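# Lift the ball off its ring with both hands

## Task

Grip the ball between both hands, raise it so it sits at least three finger-widths above its ring, and keep it motionless in mid-air, touching nothing else at the end. It fails if any motor of either hand still shows moving in hand_stopped_by at the finish.

## Robot and tools

Robot: a humanoid upper body on a stand behind the table's -x edge, facing about +x. It has two arms, left_arm (its own left, on the +y side) and right_arm (on -y). Each carries a five-finger hand; the left hand mirrors the right. Nothing may be knocked or placed off the table, and objects may occasionally get a small shove.

World frame: the table top is z = 0 with +z up, +x runs across the table away from the robot, and the table's near edge is at x = 0.18 m. The shoulders sit roughly 0.29 to 0.42 m above the table, 0.06 m forward of the pelvis and 0.10 m to either side. A hand point can reach at most 0.62 m from its shoulder. Printed positions can be off, more so at long reach.

Hand point frame: a point 0.05 m in front of the palm, where index pad and thumb tip meet in a pinch. +z runs along the straightened fingers (which extend 0.06 to 0.07 m past it), +y points out of the palm, and +x crosses the palm away from the thumb on the right hand but toward the thumb on the left hand. A wrist bracket on the little-finger side stands 0.03 m beyond the point in +y and 0.11 m across, and can collide. A whole-hand wrap with the thumb turned fully in front fits objects 0.035 to 0.08 m wide, the object lying on the wrist side of the point; turn the thumb before arriving.

A row is 28 numbers, all in [-1, 1], always for both arms: left_arm dx, dy, dz, rx, ry, rz, then left_gripper little, ring, middle, index, thumb_bend, thumb_turn, force_limit, speed, then the same 14 for right_arm and right_gripper. dx..rz are an offset, not a pose: a target displacement from the hand point's measured pose at the start of the action (for a call's first action, the pose in this scene's last reported result), expressed in that hand point's own axes. 1.0 equals 0.6 m or 180 degrees; rx, ry, rz form a single rotation vector. Every row counts from that same start pose, not from the row before. Per control step the command is clipped to 70 mm and 16 degrees from the measured pose, so large offsets need several actions.

Hand numbers are absolute targets: fingers and thumb_bend +1 straight, -1 fully curled; thumb_turn +1 beside the palm, -1 across in front of it. A pinch is roughly index -0.22, thumb_bend -0.75, thumb_turn -0.57. force_limit maps -1..+1 linearly to about 0..10 N at the fingertip (0..15 N for the two thumb motors) and only stops closing motion. speed maps -1..+1 to nearly zero up to full speed (0.6 s for full travel); close at -0.9 or slower for a soft grip. A motor moves only when its target changes by at least 0.01. There is no 'unchanged' value: to keep a hand as is, resend its last eight numbers, or, before any were sent, its hand_measured six plus hand_force_limit and hand_speed. To tighten, raise force_limit and send a target further closed than hand_measured; to loosen, send one more open.

Tools:
- execute_actions(actions): a list of actions; each action is up to 15 rows, one per 1/30 s step, the last row repeating to fill 15 steps. An empty list just returns state and images.
- move(target, speed, blocking): target is one 28-number row, arm offsets measured from the last pose shown in this scene. Each hand point travels in a straight line to its target; both paths finish together in 0.5 to 10 s (cut off at 10 s). speed is m/s, 0.002 to 0.5, default 0.25, with rotation capped at twice that in rad/s. Paths ignore obstacles and the other arm; faster or deeper contact presses harder. blocking=false returns after 0.5 s; then use wait or stop before sending anything else.
- wait(seconds): 0 to 10; arms hold their last command.
- stop(): brakes a running move; needs room.
- zoom_image(camera, region): camera is cam_high, cam_left_wrist or cam_right_wrist (all 504x504); region [x0, y0, x1, y1] in pixels, at most 504 by 504.
- show_instructions(): shows reference images.
- finished_scene(scene): ends the current scene, given its number; irreversible.

Results: the state line gives each hand point's position (m) and quaternion wxyz in the world frame. 'Hand target' is where the controller is now steering. 'pose unreachable' means the clearance check altered or blocked that arm's command. The move line reports the ending (done, off_target, moving, held, fault), limits (paced = command clipped; held = some steps blocked, after which the arm may surge) and distances to targets. hand_measured, hand_stopped_by (moving, target, force, stalled, fault), hand_load_n (positive when pushed open) list the six motors in send order. A lost grip shows as loads near 0. Calibration lines give camera intrinsics and poses.

Avoid: arms colliding or pressing on each other anywhere, including fingers and brackets; contact torque reaching a joint limit (23.2 N m for most joints, 4.65 for wrist pitch and yaw), which halts that arm for 10 s; motors overheating (MOTOR HOT from 90 °C, fault at 120 °C drops the arm); dropping or slamming the ball. Before finishing, ensure the ball is held still and clear, and every hand motor reads target, force or stalled rather than moving.

Each tool is called after ">>>" in YAML: its name, and indented under it one key for each argument.

Reference images:

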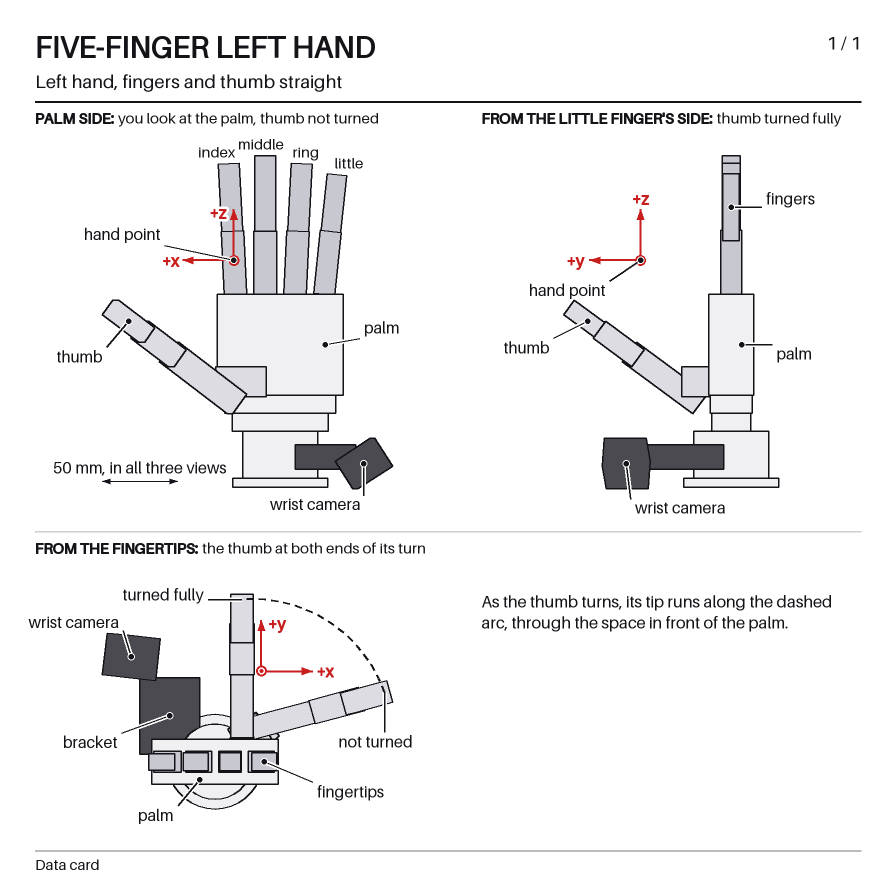

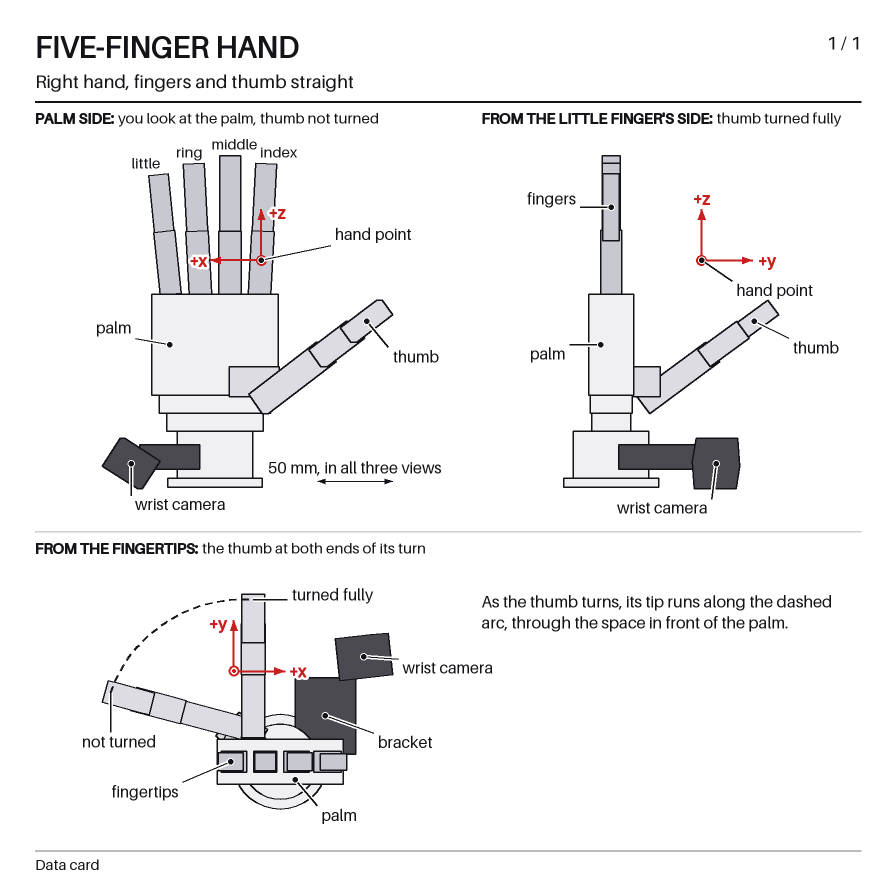

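## Session

>>> execute_actions:
  actions: []

Scene clock: 0.00 s.
left_arm: end_effector_position=(+0.1285, +0.0600, +0.4642) hand_measured=(+1.000, +1.000, +1.000, +1.000, +1.000, +1.000) hand_load_n=(+0.0, +0.0, +0.0, +0.0, +0.0, +0.0) hand_stopped_by=(target, target, target, target, target, target) hand_force_limit=0.00 hand_speed=-0.80 end_effector_quat_wxyz=(+0.151, -0.027, -0.234, +0.960) | right_arm: end_effector_position=(+0.1536, -0.1528, +0.4800) hand_measured=(+1.000, +1.000, +1.000, +1.000, +1.000, +1.000) hand_load_n=(+0.0, +0.0, +0.0, +0.0, +0.0, +0.0) hand_stopped_by=(target, target, target, target, target, target) hand_force_limit=0.00 hand_speed=-0.80 end_effector_quat_wxyz=(+0.982, -0.138, +0.125, -0.006)
Joint positions: left_arm=[-0.149  0.493  0.104 -0.592 -0.484 -1.09  -0.391] | right_arm=[ 0.051 -0.55  -0.317 -0.594  0.611 -0.957  0.261]
Joint velocities: left_arm=[-0.003 -0.002  0.006 -0.003  0.008  0.     0.   ] | right_arm=[ 0.     0.017 -0.009  0.    -0.002  0.     0.   ]
Motor temperatures (°C, as the motors report them): left_arm=[39 40 37 36 38 26 28] | right_arm=[35 43 36 40 43 29 29]
Hand target (left_arm): +0.128, +0.060, +0.464; +0.151, -0.027, -0.234, +0.960
Hand target (right_arm): +0.154, -0.153, +0.480; +0.982, -0.138, +0.125, -0.006

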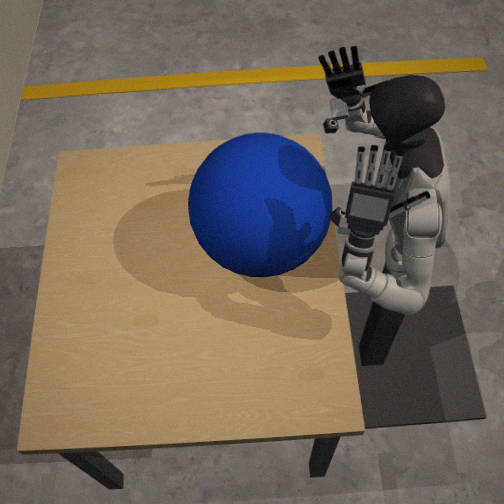

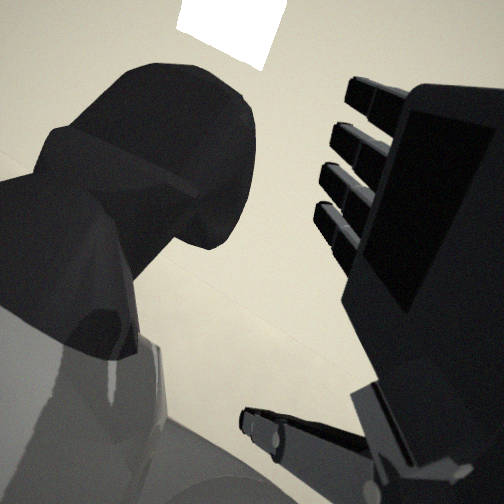

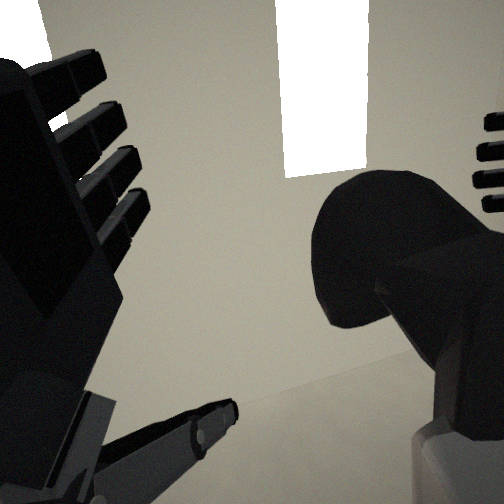

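>>> zoom_image:
  camera: "cam_high"
  region: [100, 30, 460, 390]

Region (100, 30, 460, 390) of cam_high's 504x504 image, scaled by 1.400, with more detail than that image has.

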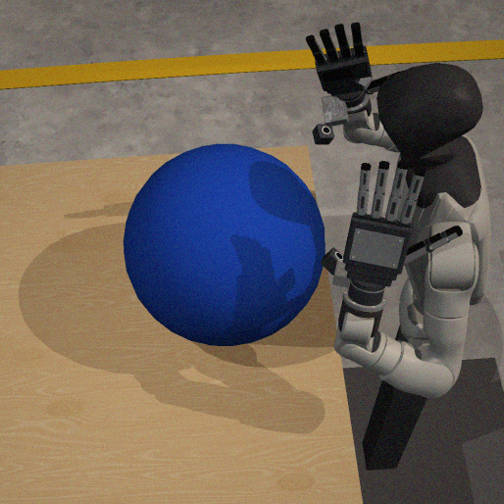

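>>> move:
  target: [-0.346,-0.114,-0.471,0.239,-0.465,-0.171,1,1,1,1,1,1,0,-0.8,0.348,-0.212,-0.401,0.184,0.400,0.126,1,1,1,1,1,1,0,-0.8]
  speed: 0.3

Scene clock: 52.20 s.
left_arm: end_effector_position=(+0.3771, +0.1687, +0.2370) hand_measured=(+1.000, +1.000, +1.000, +1.000, +1.000, +1.000) hand_load_n=(+0.0, +0.0, +0.0, +0.0, +0.0, +0.0) hand_stopped_by=(target, target, target, target, target, target) hand_force_limit=0.00 hand_speed=-0.80 end_effector_quat_wxyz=(+0.209, +0.705, +0.060, +0.675) | right_arm: end_effector_position=(+0.2984, -0.3468, +0.2419) hand_measured=(+1.000, +1.000, +1.000, +1.000, +1.000, +1.000) hand_load_n=(+0.0, +0.0, +0.0, +0.0, +0.0, +0.0) hand_stopped_by=(target, target, target, target, target, target) hand_force_limit=0.00 hand_speed=-0.80 end_effector_quat_wxyz=(+0.707, +0.187, +0.678, +0.073)
Joint positions: left_arm=[ 0.144  0.837 -0.223 -0.047 -1.212 -0.483 -0.178] | right_arm=[ 0.337 -0.838 -0.127  0.094  1.353 -0.426  0.391]
Joint velocities: left_arm=[-0.006 -0.006  0.014 -0.011 -0.008  0.006  0.   ] | right_arm=[ 0.009 -0.018 -0.002  0.003  0.011  0.007  0.   ]
Motor temperatures (°C, as the motors report them): left_arm=[41 43 37 38 38 27 28] | right_arm=[35 46 37 42 43 30 29]
Hand target (left_arm): +0.378, +0.169, +0.238; +0.209, +0.705, +0.062, +0.675
Hand target (right_arm): +0.299, -0.348, +0.241; +0.706, +0.190, +0.678, +0.073
Off the commanded pose (left_arm): 0.012 m, 3 deg.
Off the commanded pose (right_arm): 0.004 m, 2 deg.
move: off_target (left_arm, right_arm); limits=held; held on 1 of 99 steps (left_arm)
pose unreachable (left arm): on one or more control steps of this call, first in action 0 (counted from 0), this arm could not follow its commanded pose, so it was not sent that pose on those steps. It may still have moved: this result reports where it is.
cause: the commanded pose would bring two parts of the arm too close to each other (joints 2 (shoulder roll) to 7 (wrist yaw) lie between them).
camera_calibration (this result's frames):
cam_left_wrist: T_world_to_cam=[[0.143559, 0.875088, -0.462182, -0.0972272], [-0.447948, 0.473897, 0.758132, -0.0875367], [0.882459, 0.0981974, 0.460026, -0.326938], [0, 0, 0, 1]] pos_world=[0.263256, 0.15867, 0.171828]
cam_right_wrist: T_world_to_cam=[[0.10142, 0.892795, 0.438897, 0.170279], [-0.639371, -0.279501, 0.716299, -0.0851275], [0.76218, -0.353265, 0.542481, -0.351123], [0, 0, 0, 1]] pos_world=[0.195921, -0.299856, 0.176719]

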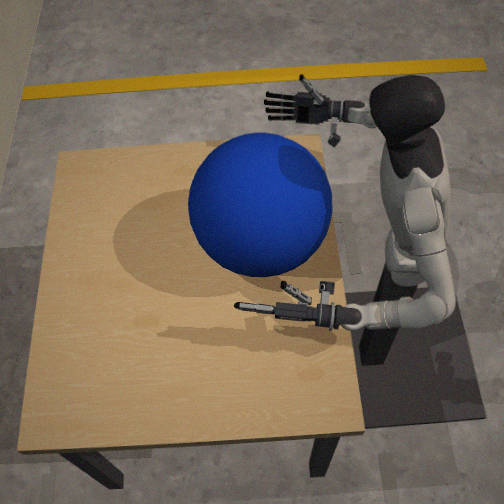

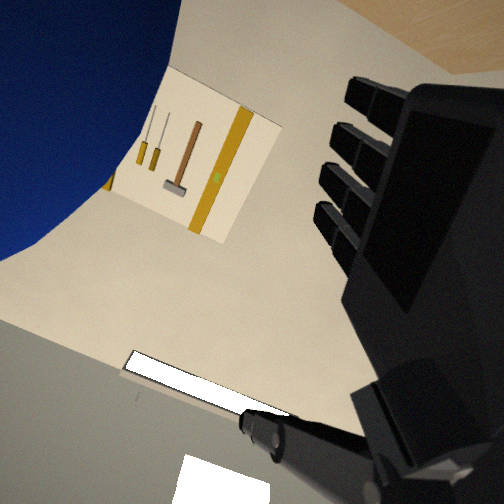

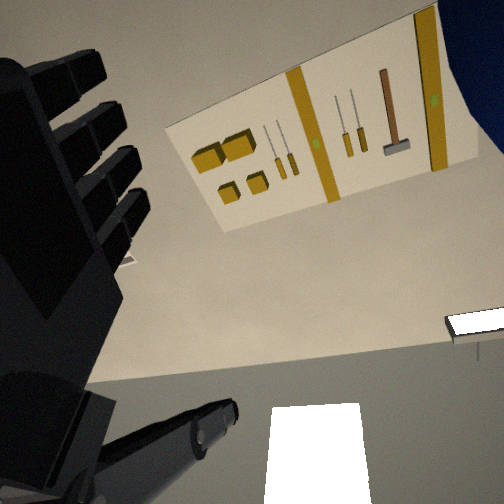

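>>> zoom_image:
  camera: "cam_high"
  region: [170, 60, 450, 340]

Region (170, 60, 450, 340) of cam_high's 504x504 image, scaled by 1.800, with more detail than that image has.

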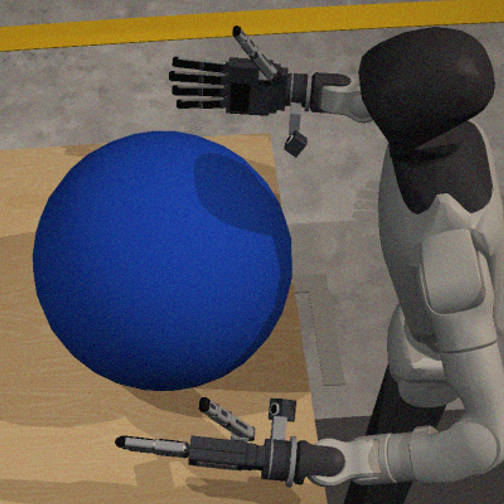

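>>> move:
  target: [-0.172,0.084,0.067,0,0,0,1,1,1,1,1,1,0,-0.8,0.203,0.16,0.033,0,0,0,1,1,1,1,1,1,0,-0.8]
  speed: 0.15

Scene clock: 78.70 s.
left_arm: end_effector_position=(+0.4035, +0.0766, +0.1615) hand_measured=(+1.000, +1.000, +1.000, +1.000, +1.000, +1.000) hand_load_n=(+0.0, +0.0, +0.0, +0.0, +0.0, +0.0) hand_stopped_by=(target, target, target, target, target, target) hand_force_limit=0.00 hand_speed=-0.80 end_effector_quat_wxyz=(+0.211, +0.705, +0.059, +0.675) | right_arm: end_effector_position=(+0.3424, -0.2239, +0.1598) hand_measured=(+1.000, +1.000, +1.000, +1.000, +1.000, +1.000) hand_load_n=(+0.0, +0.0, +0.0, +0.0, +0.0, +0.0) hand_stopped_by=(target, target, target, target, target, target) hand_force_limit=0.00 hand_speed=-0.80 end_effector_quat_wxyz=(+0.705, +0.194, +0.678, +0.071)
Joint positions: left_arm=[-0.202  0.363 -0.429  0.483 -0.888 -0.652 -0.15 ] | right_arm=[ 0.027 -0.371  0.22   0.336  0.829 -0.676  0.119]
Joint velocities: left_arm=[-0.006  0.003  0.     0.     0.003 -0.004 -0.001] | right_arm=[ 0.012  0.     0.005  0.    -0.006 -0.004  0.   ]
Motor temperatures (°C, as the motors report them): left_arm=[41 46 39 38 38 31 28] | right_arm=[35 49 38 41 43 35 30]
Hand target (left_arm): +0.404, +0.076, +0.162; +0.211, +0.703, +0.058, +0.676
Hand target (right_arm): +0.343, -0.224, +0.161; +0.707, +0.191, +0.678, +0.070
Off the commanded pose (left_arm): 0.006 m, 0 deg.
Off the commanded pose (right_arm): 0.007 m, 1 deg.
move: off_target (left_arm, right_arm)
camera_calibration (this result's frames):
cam_left_wrist: T_world_to_cam=[[0.147588, 0.873496, -0.463921, -0.0565335], [-0.447692, 0.477254, 0.756175, 0.0250961], [0.881924, 0.0960912, 0.461494, -0.306361], [0, 0, 0, 1]] pos_world=[0.289767, 0.0668432, 0.0961798]
cam_right_wrist: T_world_to_cam=[[0.114491, 0.888681, 0.444002, 0.0858947], [-0.638974, -0.276344, 0.717876, 0.036494], [0.76066, -0.365897, 0.536205, -0.298043], [0, 0, 0, 1]] pos_world=[0.240194, -0.175301, 0.0954765]

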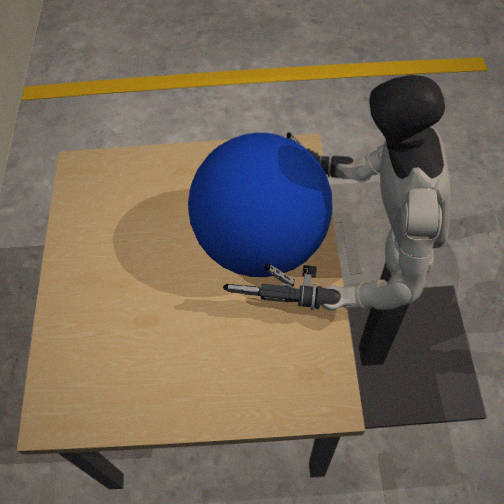

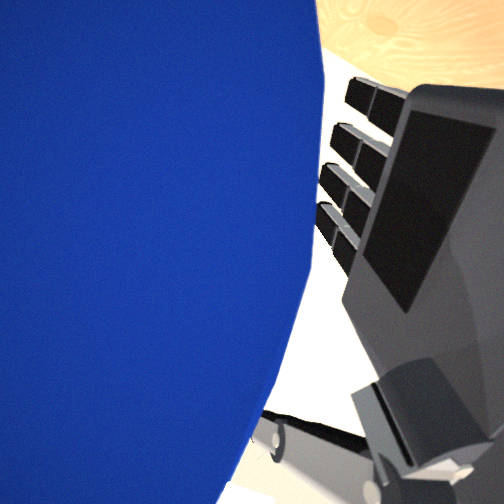

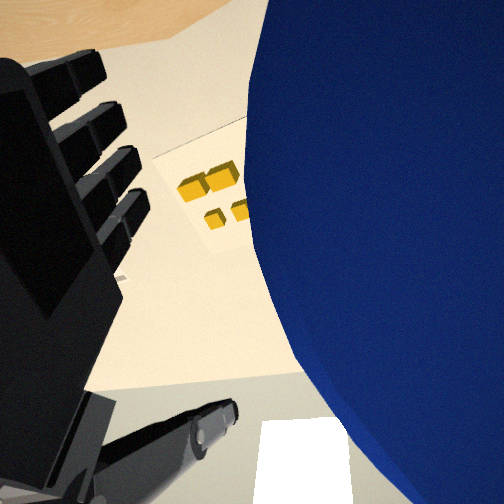

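>>> move:
  target: [0,0.047,-0.028,0,0,0,1,1,1,1,1,1,0,-0.8,-0.015,0.092,0,0,0,0,1,1,1,1,1,1,0,-0.8]
  speed: 0.05

Scene clock: 91.27 s.
left_arm: end_effector_position=(+0.3856, +0.0630, +0.1714) hand_measured=(+1.000, +1.000, +1.000, +1.000, +1.000, +1.000) hand_load_n=(+0.0, +0.0, +0.0, +0.0, +0.0, +0.0) hand_stopped_by=(target, target, target, target, target, target) hand_force_limit=0.00 hand_speed=-0.80 end_effector_quat_wxyz=(+0.201, +0.705, +0.072, +0.677) | right_arm: end_effector_position=(+0.3513, -0.1846, +0.1855) hand_measured=(+1.000, +1.000, +1.000, +1.000, +1.000, +1.000) hand_load_n=(+0.0, +0.0, +0.0, +0.0, +0.0, +0.0) hand_stopped_by=(target, target, target, target, target, target) hand_force_limit=0.00 hand_speed=-0.80 end_effector_quat_wxyz=(+0.702, +0.205, +0.679, +0.063)
Joint positions: left_arm=[-0.107  0.371 -0.493  0.294 -0.79  -0.653  0.039] | right_arm=[ 0.065 -0.35   0.326  0.059  0.648 -0.569 -0.21 ]
Joint velocities: left_arm=[ 0.005  0.009 -0.02   0.008  0.008 -0.014  0.018] | right_arm=[ 0.008 -0.005  0.018 -0.002  0.005  0.    -0.023]
Motor temperatures (°C, as the motors report them): left_arm=[42 45 38 39 38 33 28] | right_arm=[35 47 37 42 43 37 30]
Hand target (left_arm): +0.382, +0.055, +0.173; +0.208, +0.704, +0.059, +0.677
Hand target (right_arm): +0.352, -0.176, +0.187; +0.704, +0.194, +0.680, +0.070
Off the commanded pose (left_arm): 0.009 m, 2 deg.
Off the commanded pose (right_arm): 0.008 m, 2 deg.
move: off_target (left_arm, right_arm)
camera_calibration (this result's frames):
cam_left_wrist: T_world_to_cam=[[0.117461, 0.876641, -0.466586, -0.0255772], [-0.459172, 0.464542, 0.757207, 0.0211456], [0.880548, 0.125301, 0.457094, -0.294375], [0, 0, 0, 1]] pos_world=[0.271925, 0.0494845, 0.106612]
cam_right_wrist: T_world_to_cam=[[0.140609, 0.882201, 0.449389, 0.0271373], [-0.638937, -0.265872, 0.721853, 0.0357276], [0.756299, -0.38863, 0.526287, -0.305071], [0, 0, 0, 1]] pos_world=[0.249737, -0.133001, 0.12257]

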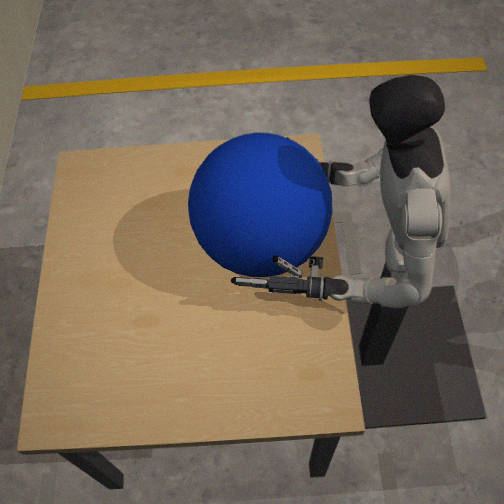

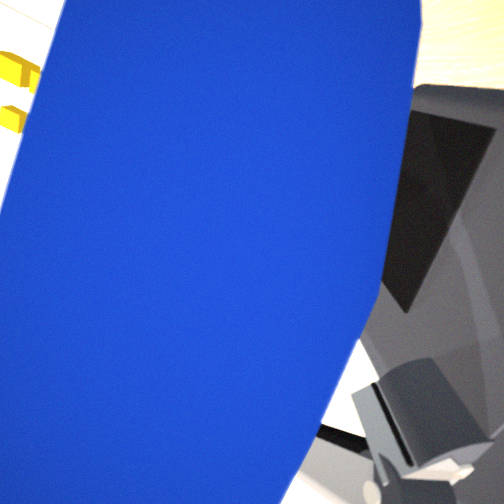

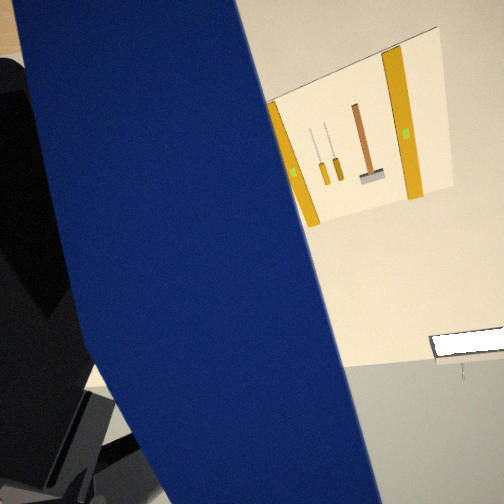

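>>> move:
  target: [0,0.018,0,-0.009,-0.001,0.003,0.2,0.2,0.2,0.2,1,1,-0.4,-0.75,0,0.018,0,-0.008,0.001,-0.002,0.2,0.2,0.2,0.2,1,1,-0.4,-0.75]
  speed: 0.05

Scene clock: 99.63 s.
left_arm: end_effector_position=(+0.3877, +0.0668, +0.1698) hand_measured=(+0.656, +0.752, +0.766, +0.710, +1.000, +1.000) hand_load_n=(+4.0, +0.0, +0.0, +0.5, +0.0, +0.0) hand_stopped_by=(force, force, force, force, target, target) hand_force_limit=-0.40 hand_speed=-0.75 end_effector_quat_wxyz=(+0.188, +0.710, +0.073, +0.675) | right_arm: end_effector_position=(+0.3529, -0.1874, +0.1844) hand_measured=(+0.600, +0.696, +0.724, +0.670, +1.000, +1.000) hand_load_n=(+3.0, +0.0, +0.0, +1.0, +0.0, +0.0) hand_stopped_by=(force, force, force, force, target, target) hand_force_limit=-0.40 hand_speed=-0.75 end_effector_quat_wxyz=(+0.698, +0.208, +0.683, +0.054)
Joint positions: left_arm=[-0.11   0.396 -0.512  0.282 -0.79  -0.651  0.084] | right_arm=[ 0.061 -0.368  0.339  0.048  0.648 -0.56  -0.252]
Joint velocities: left_arm=[-0.015  0.017 -0.002 -0.008  0.    -0.01   0.002] | right_arm=[-0.002 -0.014  0.011 -0.006  0.005  0.    -0.009]
Motor temperatures (°C, as the motors report them): left_arm=[42 44 38 40 38 33 29] | right_arm=[36 46 37 43 43 36 31]
Hand target (left_arm): +0.384, +0.053, +0.175; +0.207, +0.703, +0.058, +0.677
Hand target (right_arm): +0.353, -0.175, +0.189; +0.703, +0.194, +0.680, +0.070
Off the commanded pose (left_arm): 0.015 m, 3 deg.
Off the commanded pose (right_arm): 0.014 m, 3 deg.
move: off_target (left_arm, right_arm)
camera_calibration (this result's frames):
cam_left_wrist: T_world_to_cam=[[0.0977577, 0.886936, -0.451428, -0.0254639], [-0.458778, 0.442691, 0.770421, 0.0206552], [0.883157, 0.13179, 0.450183, -0.296231], [0, 0, 0, 1]] pos_world=[0.273584, 0.0524814, 0.10595]
cam_right_wrist: T_world_to_cam=[[0.160545, 0.883225, 0.440612, 0.024728], [-0.632625, -0.250578, 0.732801, 0.0354034], [0.757635, -0.396389, 0.518521, -0.307307], [0, 0, 0, 1]] pos_world=[0.251253, -0.134782, 0.122506]

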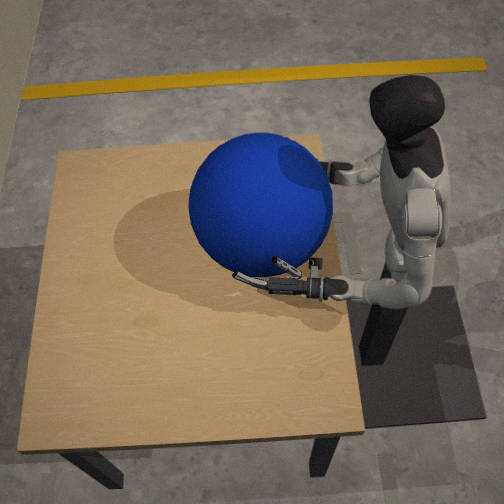

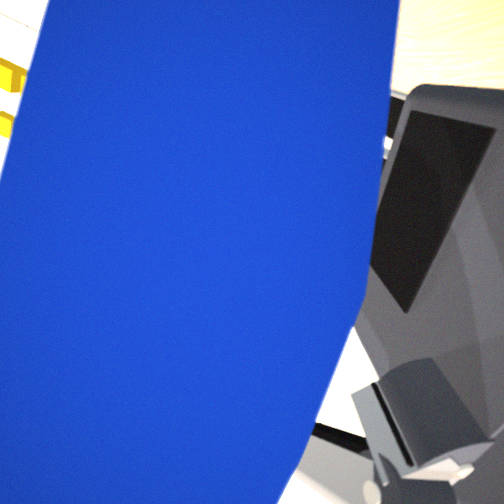

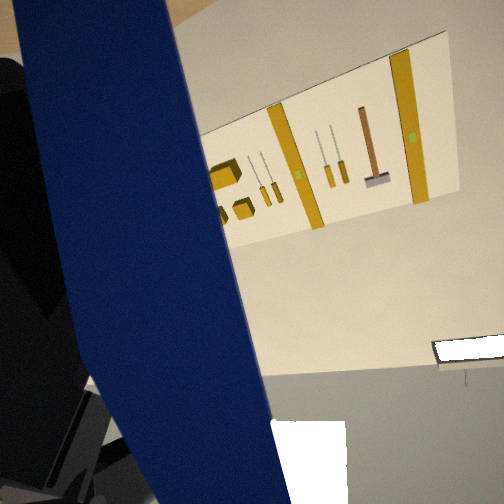

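>>> execute_actions:
  actions:
    - [[0,0.028,0,-0.016,0,0,0.2,0.2,0.2,0.2,1,0.4,-0.6,-0.75,0,0.027,0,-0.014,0,0,0.2,0.2,0.2,0.2,1,0.4,-0.6,-0.75],[0,0.03,0,-0.016,0,0,0.2,0.2,0.2,0.2,1,0.4,-0.6,-0.75,0,0.03,0,-0.014,0,0,0.2,0.2,0.2,0.2,1,0.4,-0.6,-0.75],[-0.002,0.033,0,-0.016,0,0,0.2,0.2,0.2,0.2,1,0.4,-0.6,-0.75,0.002,0.033,0,-0.014,0,0,0.2,0.2,0.2,0.2,1,0.4,-0.6,-0.75],[-0.003,0.036,0,-0.016,0,0,0.2,0.2,0.2,0.2,1,0.4,-0.6,-0.75,0.003,0.036,0,-0.014,0,0,0.2,0.2,0.2,0.2,1,0.4,-0.6,-0.75],[-0.004,0.039,0,-0.016,0,0,0.2,0.2,0.2,0.2,1,0.4,-0.6,-0.75,0.004,0.039,0,-0.014,0,0,0.2,0.2,0.2,0.2,1,0.4,-0.6,-0.75],[-0.006,0.042,0,-0.016,0,0,0.2,0.2,0.2,0.2,1,0.4,-0.6,-0.75,0.006,0.042,0,-0.014,0,0,0.2,0.2,0.2,0.2,1,0.4,-0.6,-0.75],[-0.008,0.045,0,-0.016,0,0,0.2,0.2,0.2,0.2,1,0.4,-0.6,-0.75,0.008,0.045,0,-0.014,0,0,0.2,0.2,0.2,0.2,1,0.4,-0.6,-0.75]]

>>> wait:
  seconds: 0.5

Scene clock: 111.83 s.
left_arm: end_effector_position=(+0.3900, +0.0662, +0.1699) hand_measured=(+0.656, +0.752, +0.766, +0.710, +1.000, +0.966) hand_load_n=(+0.0, +0.0, +0.0, +0.0, +0.0, +8.0) hand_stopped_by=(force, force, force, force, target, force) hand_force_limit=-0.60 hand_speed=-0.75 end_effector_quat_wxyz=(+0.177, +0.709, +0.084, +0.677) | right_arm: end_effector_position=(+0.3545, -0.1883, +0.1833) hand_measured=(+0.600, +0.696, +0.724, +0.670, +1.000, +0.978) hand_load_n=(+0.0, +0.0, +0.0, +0.0, +0.0, +9.0) hand_stopped_by=(force, force, force, force, target, force) hand_force_limit=-0.60 hand_speed=-0.75 end_effector_quat_wxyz=(+0.697, +0.221, +0.681, +0.040)
Joint positions: left_arm=[-0.123  0.394 -0.546  0.282 -0.781 -0.672  0.153] | right_arm=[ 0.048 -0.364  0.368  0.052  0.628 -0.577 -0.323]
Joint velocities: left_arm=[-0.012  0.029 -0.055  0.008 -0.018 -0.047  0.051] | right_arm=[-0.018 -0.032  0.052  0.012  0.    -0.04  -0.065]
Motor temperatures (°C, as the motors report them): left_arm=[43 43 37 41 38 34 32] | right_arm=[36 45 37 44 44 37 34]
Hand target (left_arm): +0.383, +0.041, +0.176; +0.205, +0.704, +0.055, +0.677
Hand target (right_arm): +0.358, -0.162, +0.189; +0.703, +0.193, +0.681, +0.069
Off the commanded pose (left_arm): 0.027 m, 5 deg.
Off the commanded pose (right_arm): 0.028 m, 5 deg.
camera_calibration (this result's frames):
cam_left_wrist: T_world_to_cam=[[0.0676393, 0.88971, -0.451487, -0.0135969], [-0.47041, 0.427506, 0.77198, 0.0271013], [0.879852, 0.160167, 0.447445, -0.298383], [0, 0, 0, 1]] pos_world=[0.276201, 0.0483026, 0.106449]
cam_right_wrist: T_world_to_cam=[[0.195437, 0.87703, 0.438889, 0.0124825], [-0.636534, -0.22701, 0.737082, 0.0420413], [0.746075, -0.423421, 0.513893, -0.308441], [0, 0, 0, 1]] pos_world=[0.254442, -0.132004, 0.12204]

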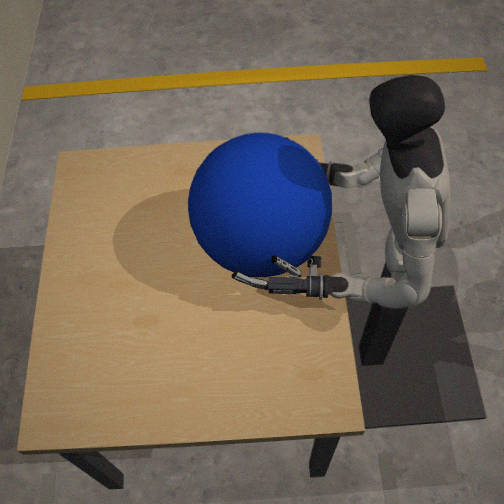

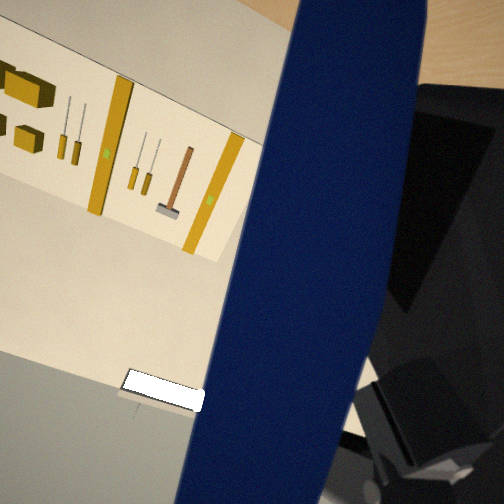

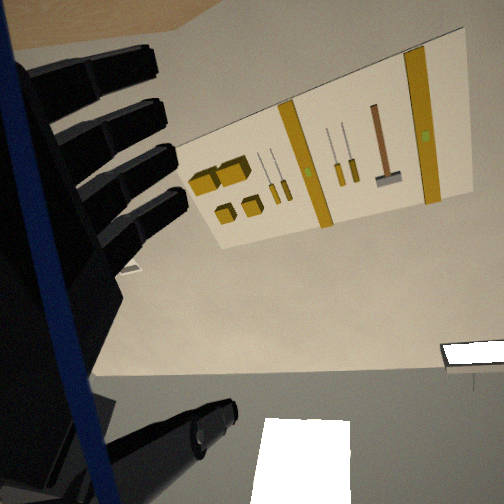

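Scene clock: 112.33 s.
left_arm: end_effector_position=(+0.3900, +0.0663, +0.1699) hand_measured=(+0.656, +0.752, +0.766, +0.710, +1.000, +0.966) hand_load_n=(+0.0, +0.0, +0.0, +0.0, +0.0, +8.0) hand_stopped_by=(force, force, force, force, target, force) hand_force_limit=-0.60 hand_speed=-0.75 end_effector_quat_wxyz=(+0.177, +0.709, +0.084, +0.677) | right_arm: end_effector_position=(+0.3546, -0.1883, +0.1834) hand_measured=(+0.600, +0.696, +0.724, +0.670, +1.000, +0.978) hand_load_n=(+0.0, +0.0, +0.0, +0.0, +0.0, +9.0) hand_stopped_by=(force, force, force, force, target, force) hand_force_limit=-0.60 hand_speed=-0.75 end_effector_quat_wxyz=(+0.697, +0.220, +0.681, +0.040)
Joint positions: left_arm=[-0.125  0.396 -0.551  0.283 -0.783 -0.675  0.156] | right_arm=[ 0.046 -0.366  0.371  0.053  0.628 -0.579 -0.327]
Joint velocities: left_arm=[-0.003  0.017 -0.003  0.005  0.006  0.     0.   ] | right_arm=[ 0.006 -0.011  0.008 -0.005  0.017  0.     0.   ]
Motor temperatures (°C, as the motors report them): left_arm=[43 43 37 41 38 34 32] | right_arm=[36 45 37 44 44 37 34]
Hand target (left_arm): +0.383, +0.041, +0.176; +0.205, +0.704, +0.055, +0.677
Hand target (right_arm): +0.358, -0.162, +0.189; +0.703, +0.193, +0.681, +0.069
Off the commanded pose (left_arm): 0.027 m, 5 deg.
Off the commanded pose (right_arm): 0.028 m, 5 deg.
wait: 0.50 s; at rest by 0.17 s
camera_calibration (this result's frames):
cam_left_wrist: T_world_to_cam=[[0.0670696, 0.889772, -0.45145, -0.0134574], [-0.470408, 0.427224, 0.772138, 0.0271217], [0.879897, 0.160579, 0.447209, -0.298372], [0, 0, 0, 1]] pos_world=[0.276197, 0.0482992, 0.106418]
cam_right_wrist: T_world_to_cam=[[0.195982, 0.877486, 0.437731, 0.0125779], [-0.636743, -0.225603, 0.737334, 0.0423608], [0.745754, -0.423227, 0.514519, -0.308494], [0, 0, 0, 1]] pos_world=[0.254568, -0.132043, 0.121986]

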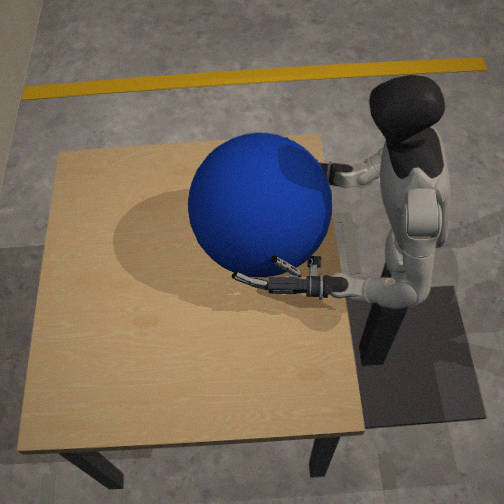

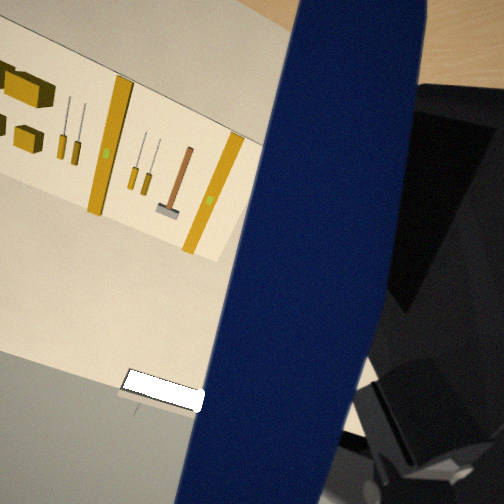

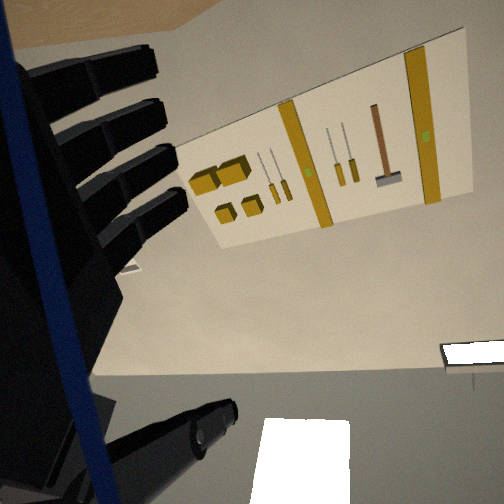

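>>> execute_actions:
  actions:
    - [[-0.002,0.045,0,-0.032,0,-0.002,0.2,0.2,0.2,0.2,1,0.4,-0.6,-0.75,0.002,0.045,0,-0.032,0,0.002,0.2,0.2,0.2,0.2,1,0.4,-0.6,-0.75],[-0.002,0.045,0,-0.036,0,-0.004,0.2,0.2,0.2,0.2,1,0.4,-0.6,-0.75,0.002,0.045,0,-0.036,0,0.004,0.2,0.2,0.2,0.2,1,0.4,-0.6,-0.75],[-0.002,0.046,0,-0.04,0,-0.006,0.2,0.2,0.2,0.2,1,0.4,-0.6,-0.75,0.002,0.046,0,-0.04,0,0.006,0.2,0.2,0.2,0.2,1,0.4,-0.6,-0.75],[-0.002,0.047,0,-0.044,0,-0.008,0.2,0.2,0.2,0.2,1,0.4,-0.6,-0.75,0.002,0.047,0,-0.044,0,0.008,0.2,0.2,0.2,0.2,1,0.4,-0.6,-0.75],[-0.002,0.048,0,-0.048,0,-0.01,0.2,0.2,0.2,0.2,1,0.4,-0.6,-0.75,0.002,0.048,0,-0.048,0,0.01,0.2,0.2,0.2,0.2,1,0.4,-0.6,-0.75],[-0.002,0.049,0,-0.052,0,-0.012,0.2,0.2,0.2,0.2,1,0.4,-0.6,-0.75,0.002,0.049,0,-0.052,0,0.012,0.2,0.2,0.2,0.2,1,0.4,-0.6,-0.75],[-0.002,0.05,0,-0.056,0,-0.014,0.2,0.2,0.2,0.2,1,0.4,-0.6,-0.75,0.002,0.05,0,-0.056,0,0.014,0.2,0.2,0.2,0.2,1,0.4,-0.6,-0.75]]

Scene clock: 121.73 s.
left_arm: end_effector_position=(+0.3921, +0.0657, +0.1659) hand_measured=(+0.656, +0.752, +0.766, +0.710, +1.000, +0.966) hand_load_n=(+5.0, +0.0, +0.0, +0.5, +0.0, +0.0) hand_stopped_by=(force, force, force, force, target, force) hand_force_limit=-0.60 hand_speed=-0.75 end_effector_quat_wxyz=(+0.216, +0.705, +0.068, +0.672) | right_arm: end_effector_position=(+0.3596, -0.1883, +0.1820) hand_measured=(+0.600, +0.696, +0.724, +0.670, +1.000, +0.978) hand_load_n=(+6.0, +0.0, +0.0, +0.5, +0.0, +0.5) hand_stopped_by=(force, force, force, force, target, force) hand_force_limit=-0.60 hand_speed=-0.75 end_effector_quat_wxyz=(+0.704, +0.202, +0.676, +0.079)
Joint positions: left_arm=[-0.174  0.411 -0.564  0.391 -0.912 -0.708 -0.026] | right_arm=[-0.007 -0.405  0.385  0.156  0.75  -0.638 -0.173]
Joint velocities: left_arm=[-0.032 -0.012 -0.061  0.041 -0.038 -0.056 -0.001] | right_arm=[-0.02  -0.034  0.04   0.031  0.057 -0.039  0.   ]
Motor temperatures (°C, as the motors report them): left_arm=[44 42 38 41 39 32 35] | right_arm=[38 45 37 44 44 34 38]
Hand target (left_arm): +0.385, +0.039, +0.180; +0.255, +0.689, +0.040, +0.677
Hand target (right_arm): +0.361, -0.161, +0.193; +0.713, +0.173, +0.670, +0.115
Off the commanded pose (left_arm): 0.031 m, 6 deg.
Off the commanded pose (right_arm): 0.030 m, 5 deg.
camera_calibration (this result's frames):
cam_left_wrist: T_world_to_cam=[[0.140573, 0.865428, -0.48091, -0.0371487], [-0.443403, 0.489328, 0.750967, 0.0202719], [0.88523, 0.107671, 0.45252, -0.297839], [0, 0, 0, 1]] pos_world=[0.277867, 0.0542986, 0.101689]
cam_right_wrist: T_world_to_cam=[[0.112915, 0.877724, 0.465672, 0.0370453], [-0.641675, -0.293413, 0.708634, 0.040802], [0.75862, -0.378825, 0.530083, -0.310606], [0, 0, 0, 1]] pos_world=[0.257631, -0.138209, 0.118482]

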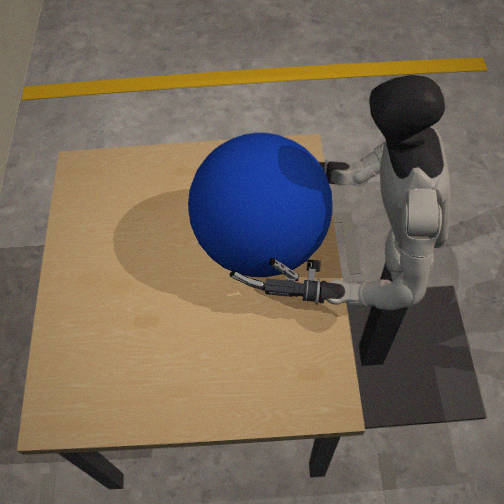

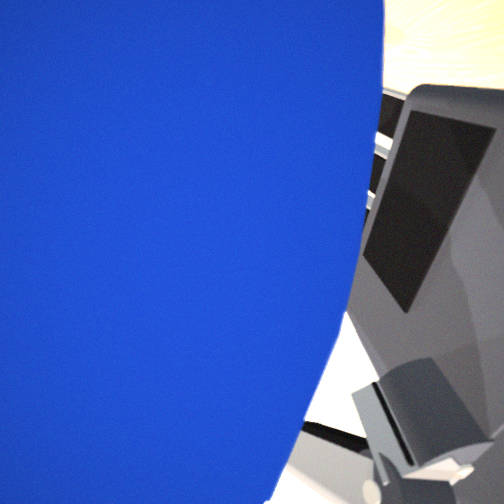

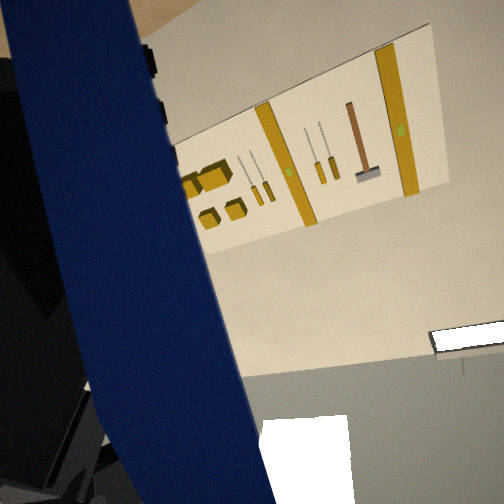

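>>> execute_actions:
  actions:
    - [[0.003,0.054,0,-0.032,0.003,-0.003,0.2,0.2,0.2,0.2,1,0.4,-0.6,-0.75,-0.001,0.053,-0.004,-0.031,0,0.003,0.2,0.2,0.2,0.2,1,0.4,-0.6,-0.75],[0.003,0.057,0,-0.032,0.003,-0.003,0.2,0.2,0.2,0.2,1,0.4,-0.6,-0.75,-0.001,0.056,-0.004,-0.031,0,0.003,0.2,0.2,0.2,0.2,1,0.4,-0.6,-0.75],[0.003,0.06,0,-0.032,0.003,-0.003,0.2,0.2,0.2,0.2,1,0.4,-0.6,-0.75,-0.001,0.059,-0.004,-0.031,0,0.003,0.2,0.2,0.2,0.2,1,0.4,-0.6,-0.75],[0.003,0.063,0,-0.032,0.003,-0.003,0.2,0.2,0.2,0.2,1,0.4,-0.6,-0.75,-0.001,0.062,-0.004,-0.031,0,0.003,0.2,0.2,0.2,0.2,1,0.4,-0.6,-0.75],[0.003,0.066,0,-0.032,0.003,-0.003,0.2,0.2,0.2,0.2,1,0.4,-0.6,-0.75,-0.001,0.065,-0.004,-0.031,0,0.003,0.2,0.2,0.2,0.2,1,0.4,-0.6,-0.75],[0.003,0.069,0,-0.032,0.003,-0.003,0.2,0.2,0.2,0.2,1,0.4,-0.6,-0.75,-0.001,0.068,-0.004,-0.031,0,0.003,0.2,0.2,0.2,0.2,1,0.4,-0.6,-0.75],[0.003,0.072,0,-0.032,0.003,-0.003,0.2,0.2,0.2,0.2,1,0.4,-0.6,-0.75,-0.001,0.071,-0.004,-0.031,0,0.003,0.2,0.2,0.2,0.2,1,0.4,-0.6,-0.75]]

Scene clock: 129.50 s.
left_arm: end_effector_position=(+0.3976, +0.0673, +0.1812) hand_measured=(+0.656, +0.752, +0.766, +0.710, +1.000, +0.966) hand_load_n=(+9.0, +0.0, +0.0, +0.0, +0.0, +2.0) hand_stopped_by=(force, force, force, force, target, force) hand_force_limit=-0.60 hand_speed=-0.75 end_effector_quat_wxyz=(+0.208, +0.692, +0.084, +0.686) | right_arm: end_effector_position=(+0.3636, -0.1848, +0.1958) hand_measured=(+0.600, +0.696, +0.724, +0.670, +1.000, +0.978) hand_load_n=(+9.0, +0.0, +0.0, +0.0, +0.0, +1.0) hand_stopped_by=(force, force, force, force, target, force) hand_force_limit=-0.60 hand_speed=-0.75 end_effector_quat_wxyz=(+0.712, +0.211, +0.665, +0.079)
Joint positions: left_arm=[-0.197  0.438 -0.614  0.341 -0.917 -0.744  0.074] | right_arm=[-0.031 -0.427  0.434  0.11   0.745 -0.654 -0.262]
Joint velocities: left_arm=[-0.095  0.074 -0.104 -0.025 -0.054 -0.1    0.063] | right_arm=[-0.072 -0.058  0.067 -0.015 -0.008 -0.096 -0.078]
Motor temperatures (°C, as the motors report them): left_arm=[46 42 38 42 39 32 41] | right_arm=[39 44 37 46 44 35 46]
Hand target (left_arm): +0.383, +0.029, +0.185; +0.253, +0.689, +0.037, +0.678
Hand target (right_arm): +0.363, -0.150, +0.199; +0.712, +0.171, +0.671, +0.116
Off the commanded pose (left_arm): 0.042 m, 7 deg.
Off the commanded pose (right_arm): 0.035 m, 6 deg.
camera_calibration (this result's frames):
cam_left_wrist: T_world_to_cam=[[0.119559, 0.863538, -0.489907, -0.0219263], [-0.483954, 0.481543, 0.730688, 0.0307347], [0.866888, 0.149731, 0.475485, -0.309432], [0, 0, 0, 1]] pos_world=[0.285738, 0.0504658, 0.113931]
cam_right_wrist: T_world_to_cam=[[0.116035, 0.870244, 0.47876, 0.0219657], [-0.665223, -0.289849, 0.688088, 0.047836], [0.737573, -0.398325, 0.545274, -0.318579], [0, 0, 0, 1]] pos_world=[0.264248, -0.132148, 0.130281]

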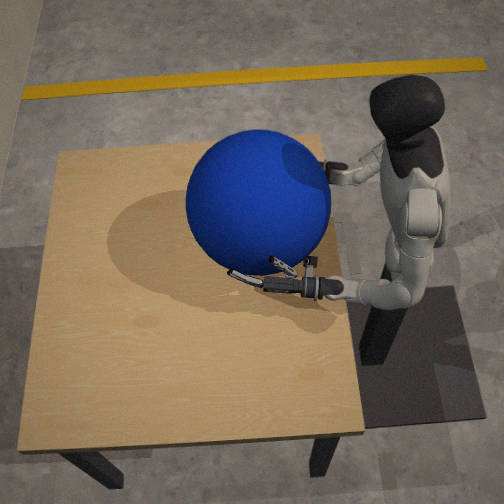

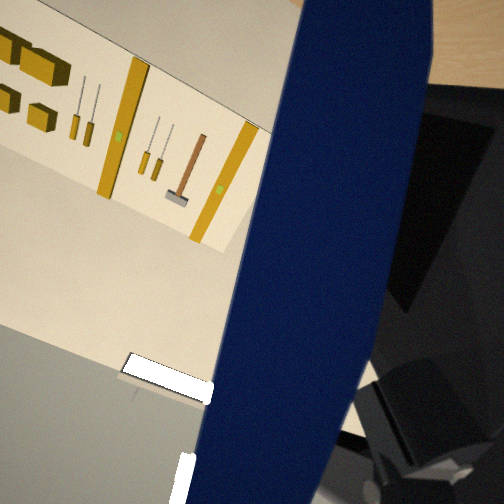

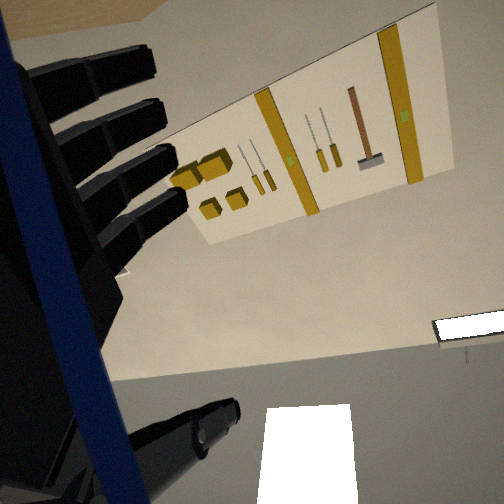

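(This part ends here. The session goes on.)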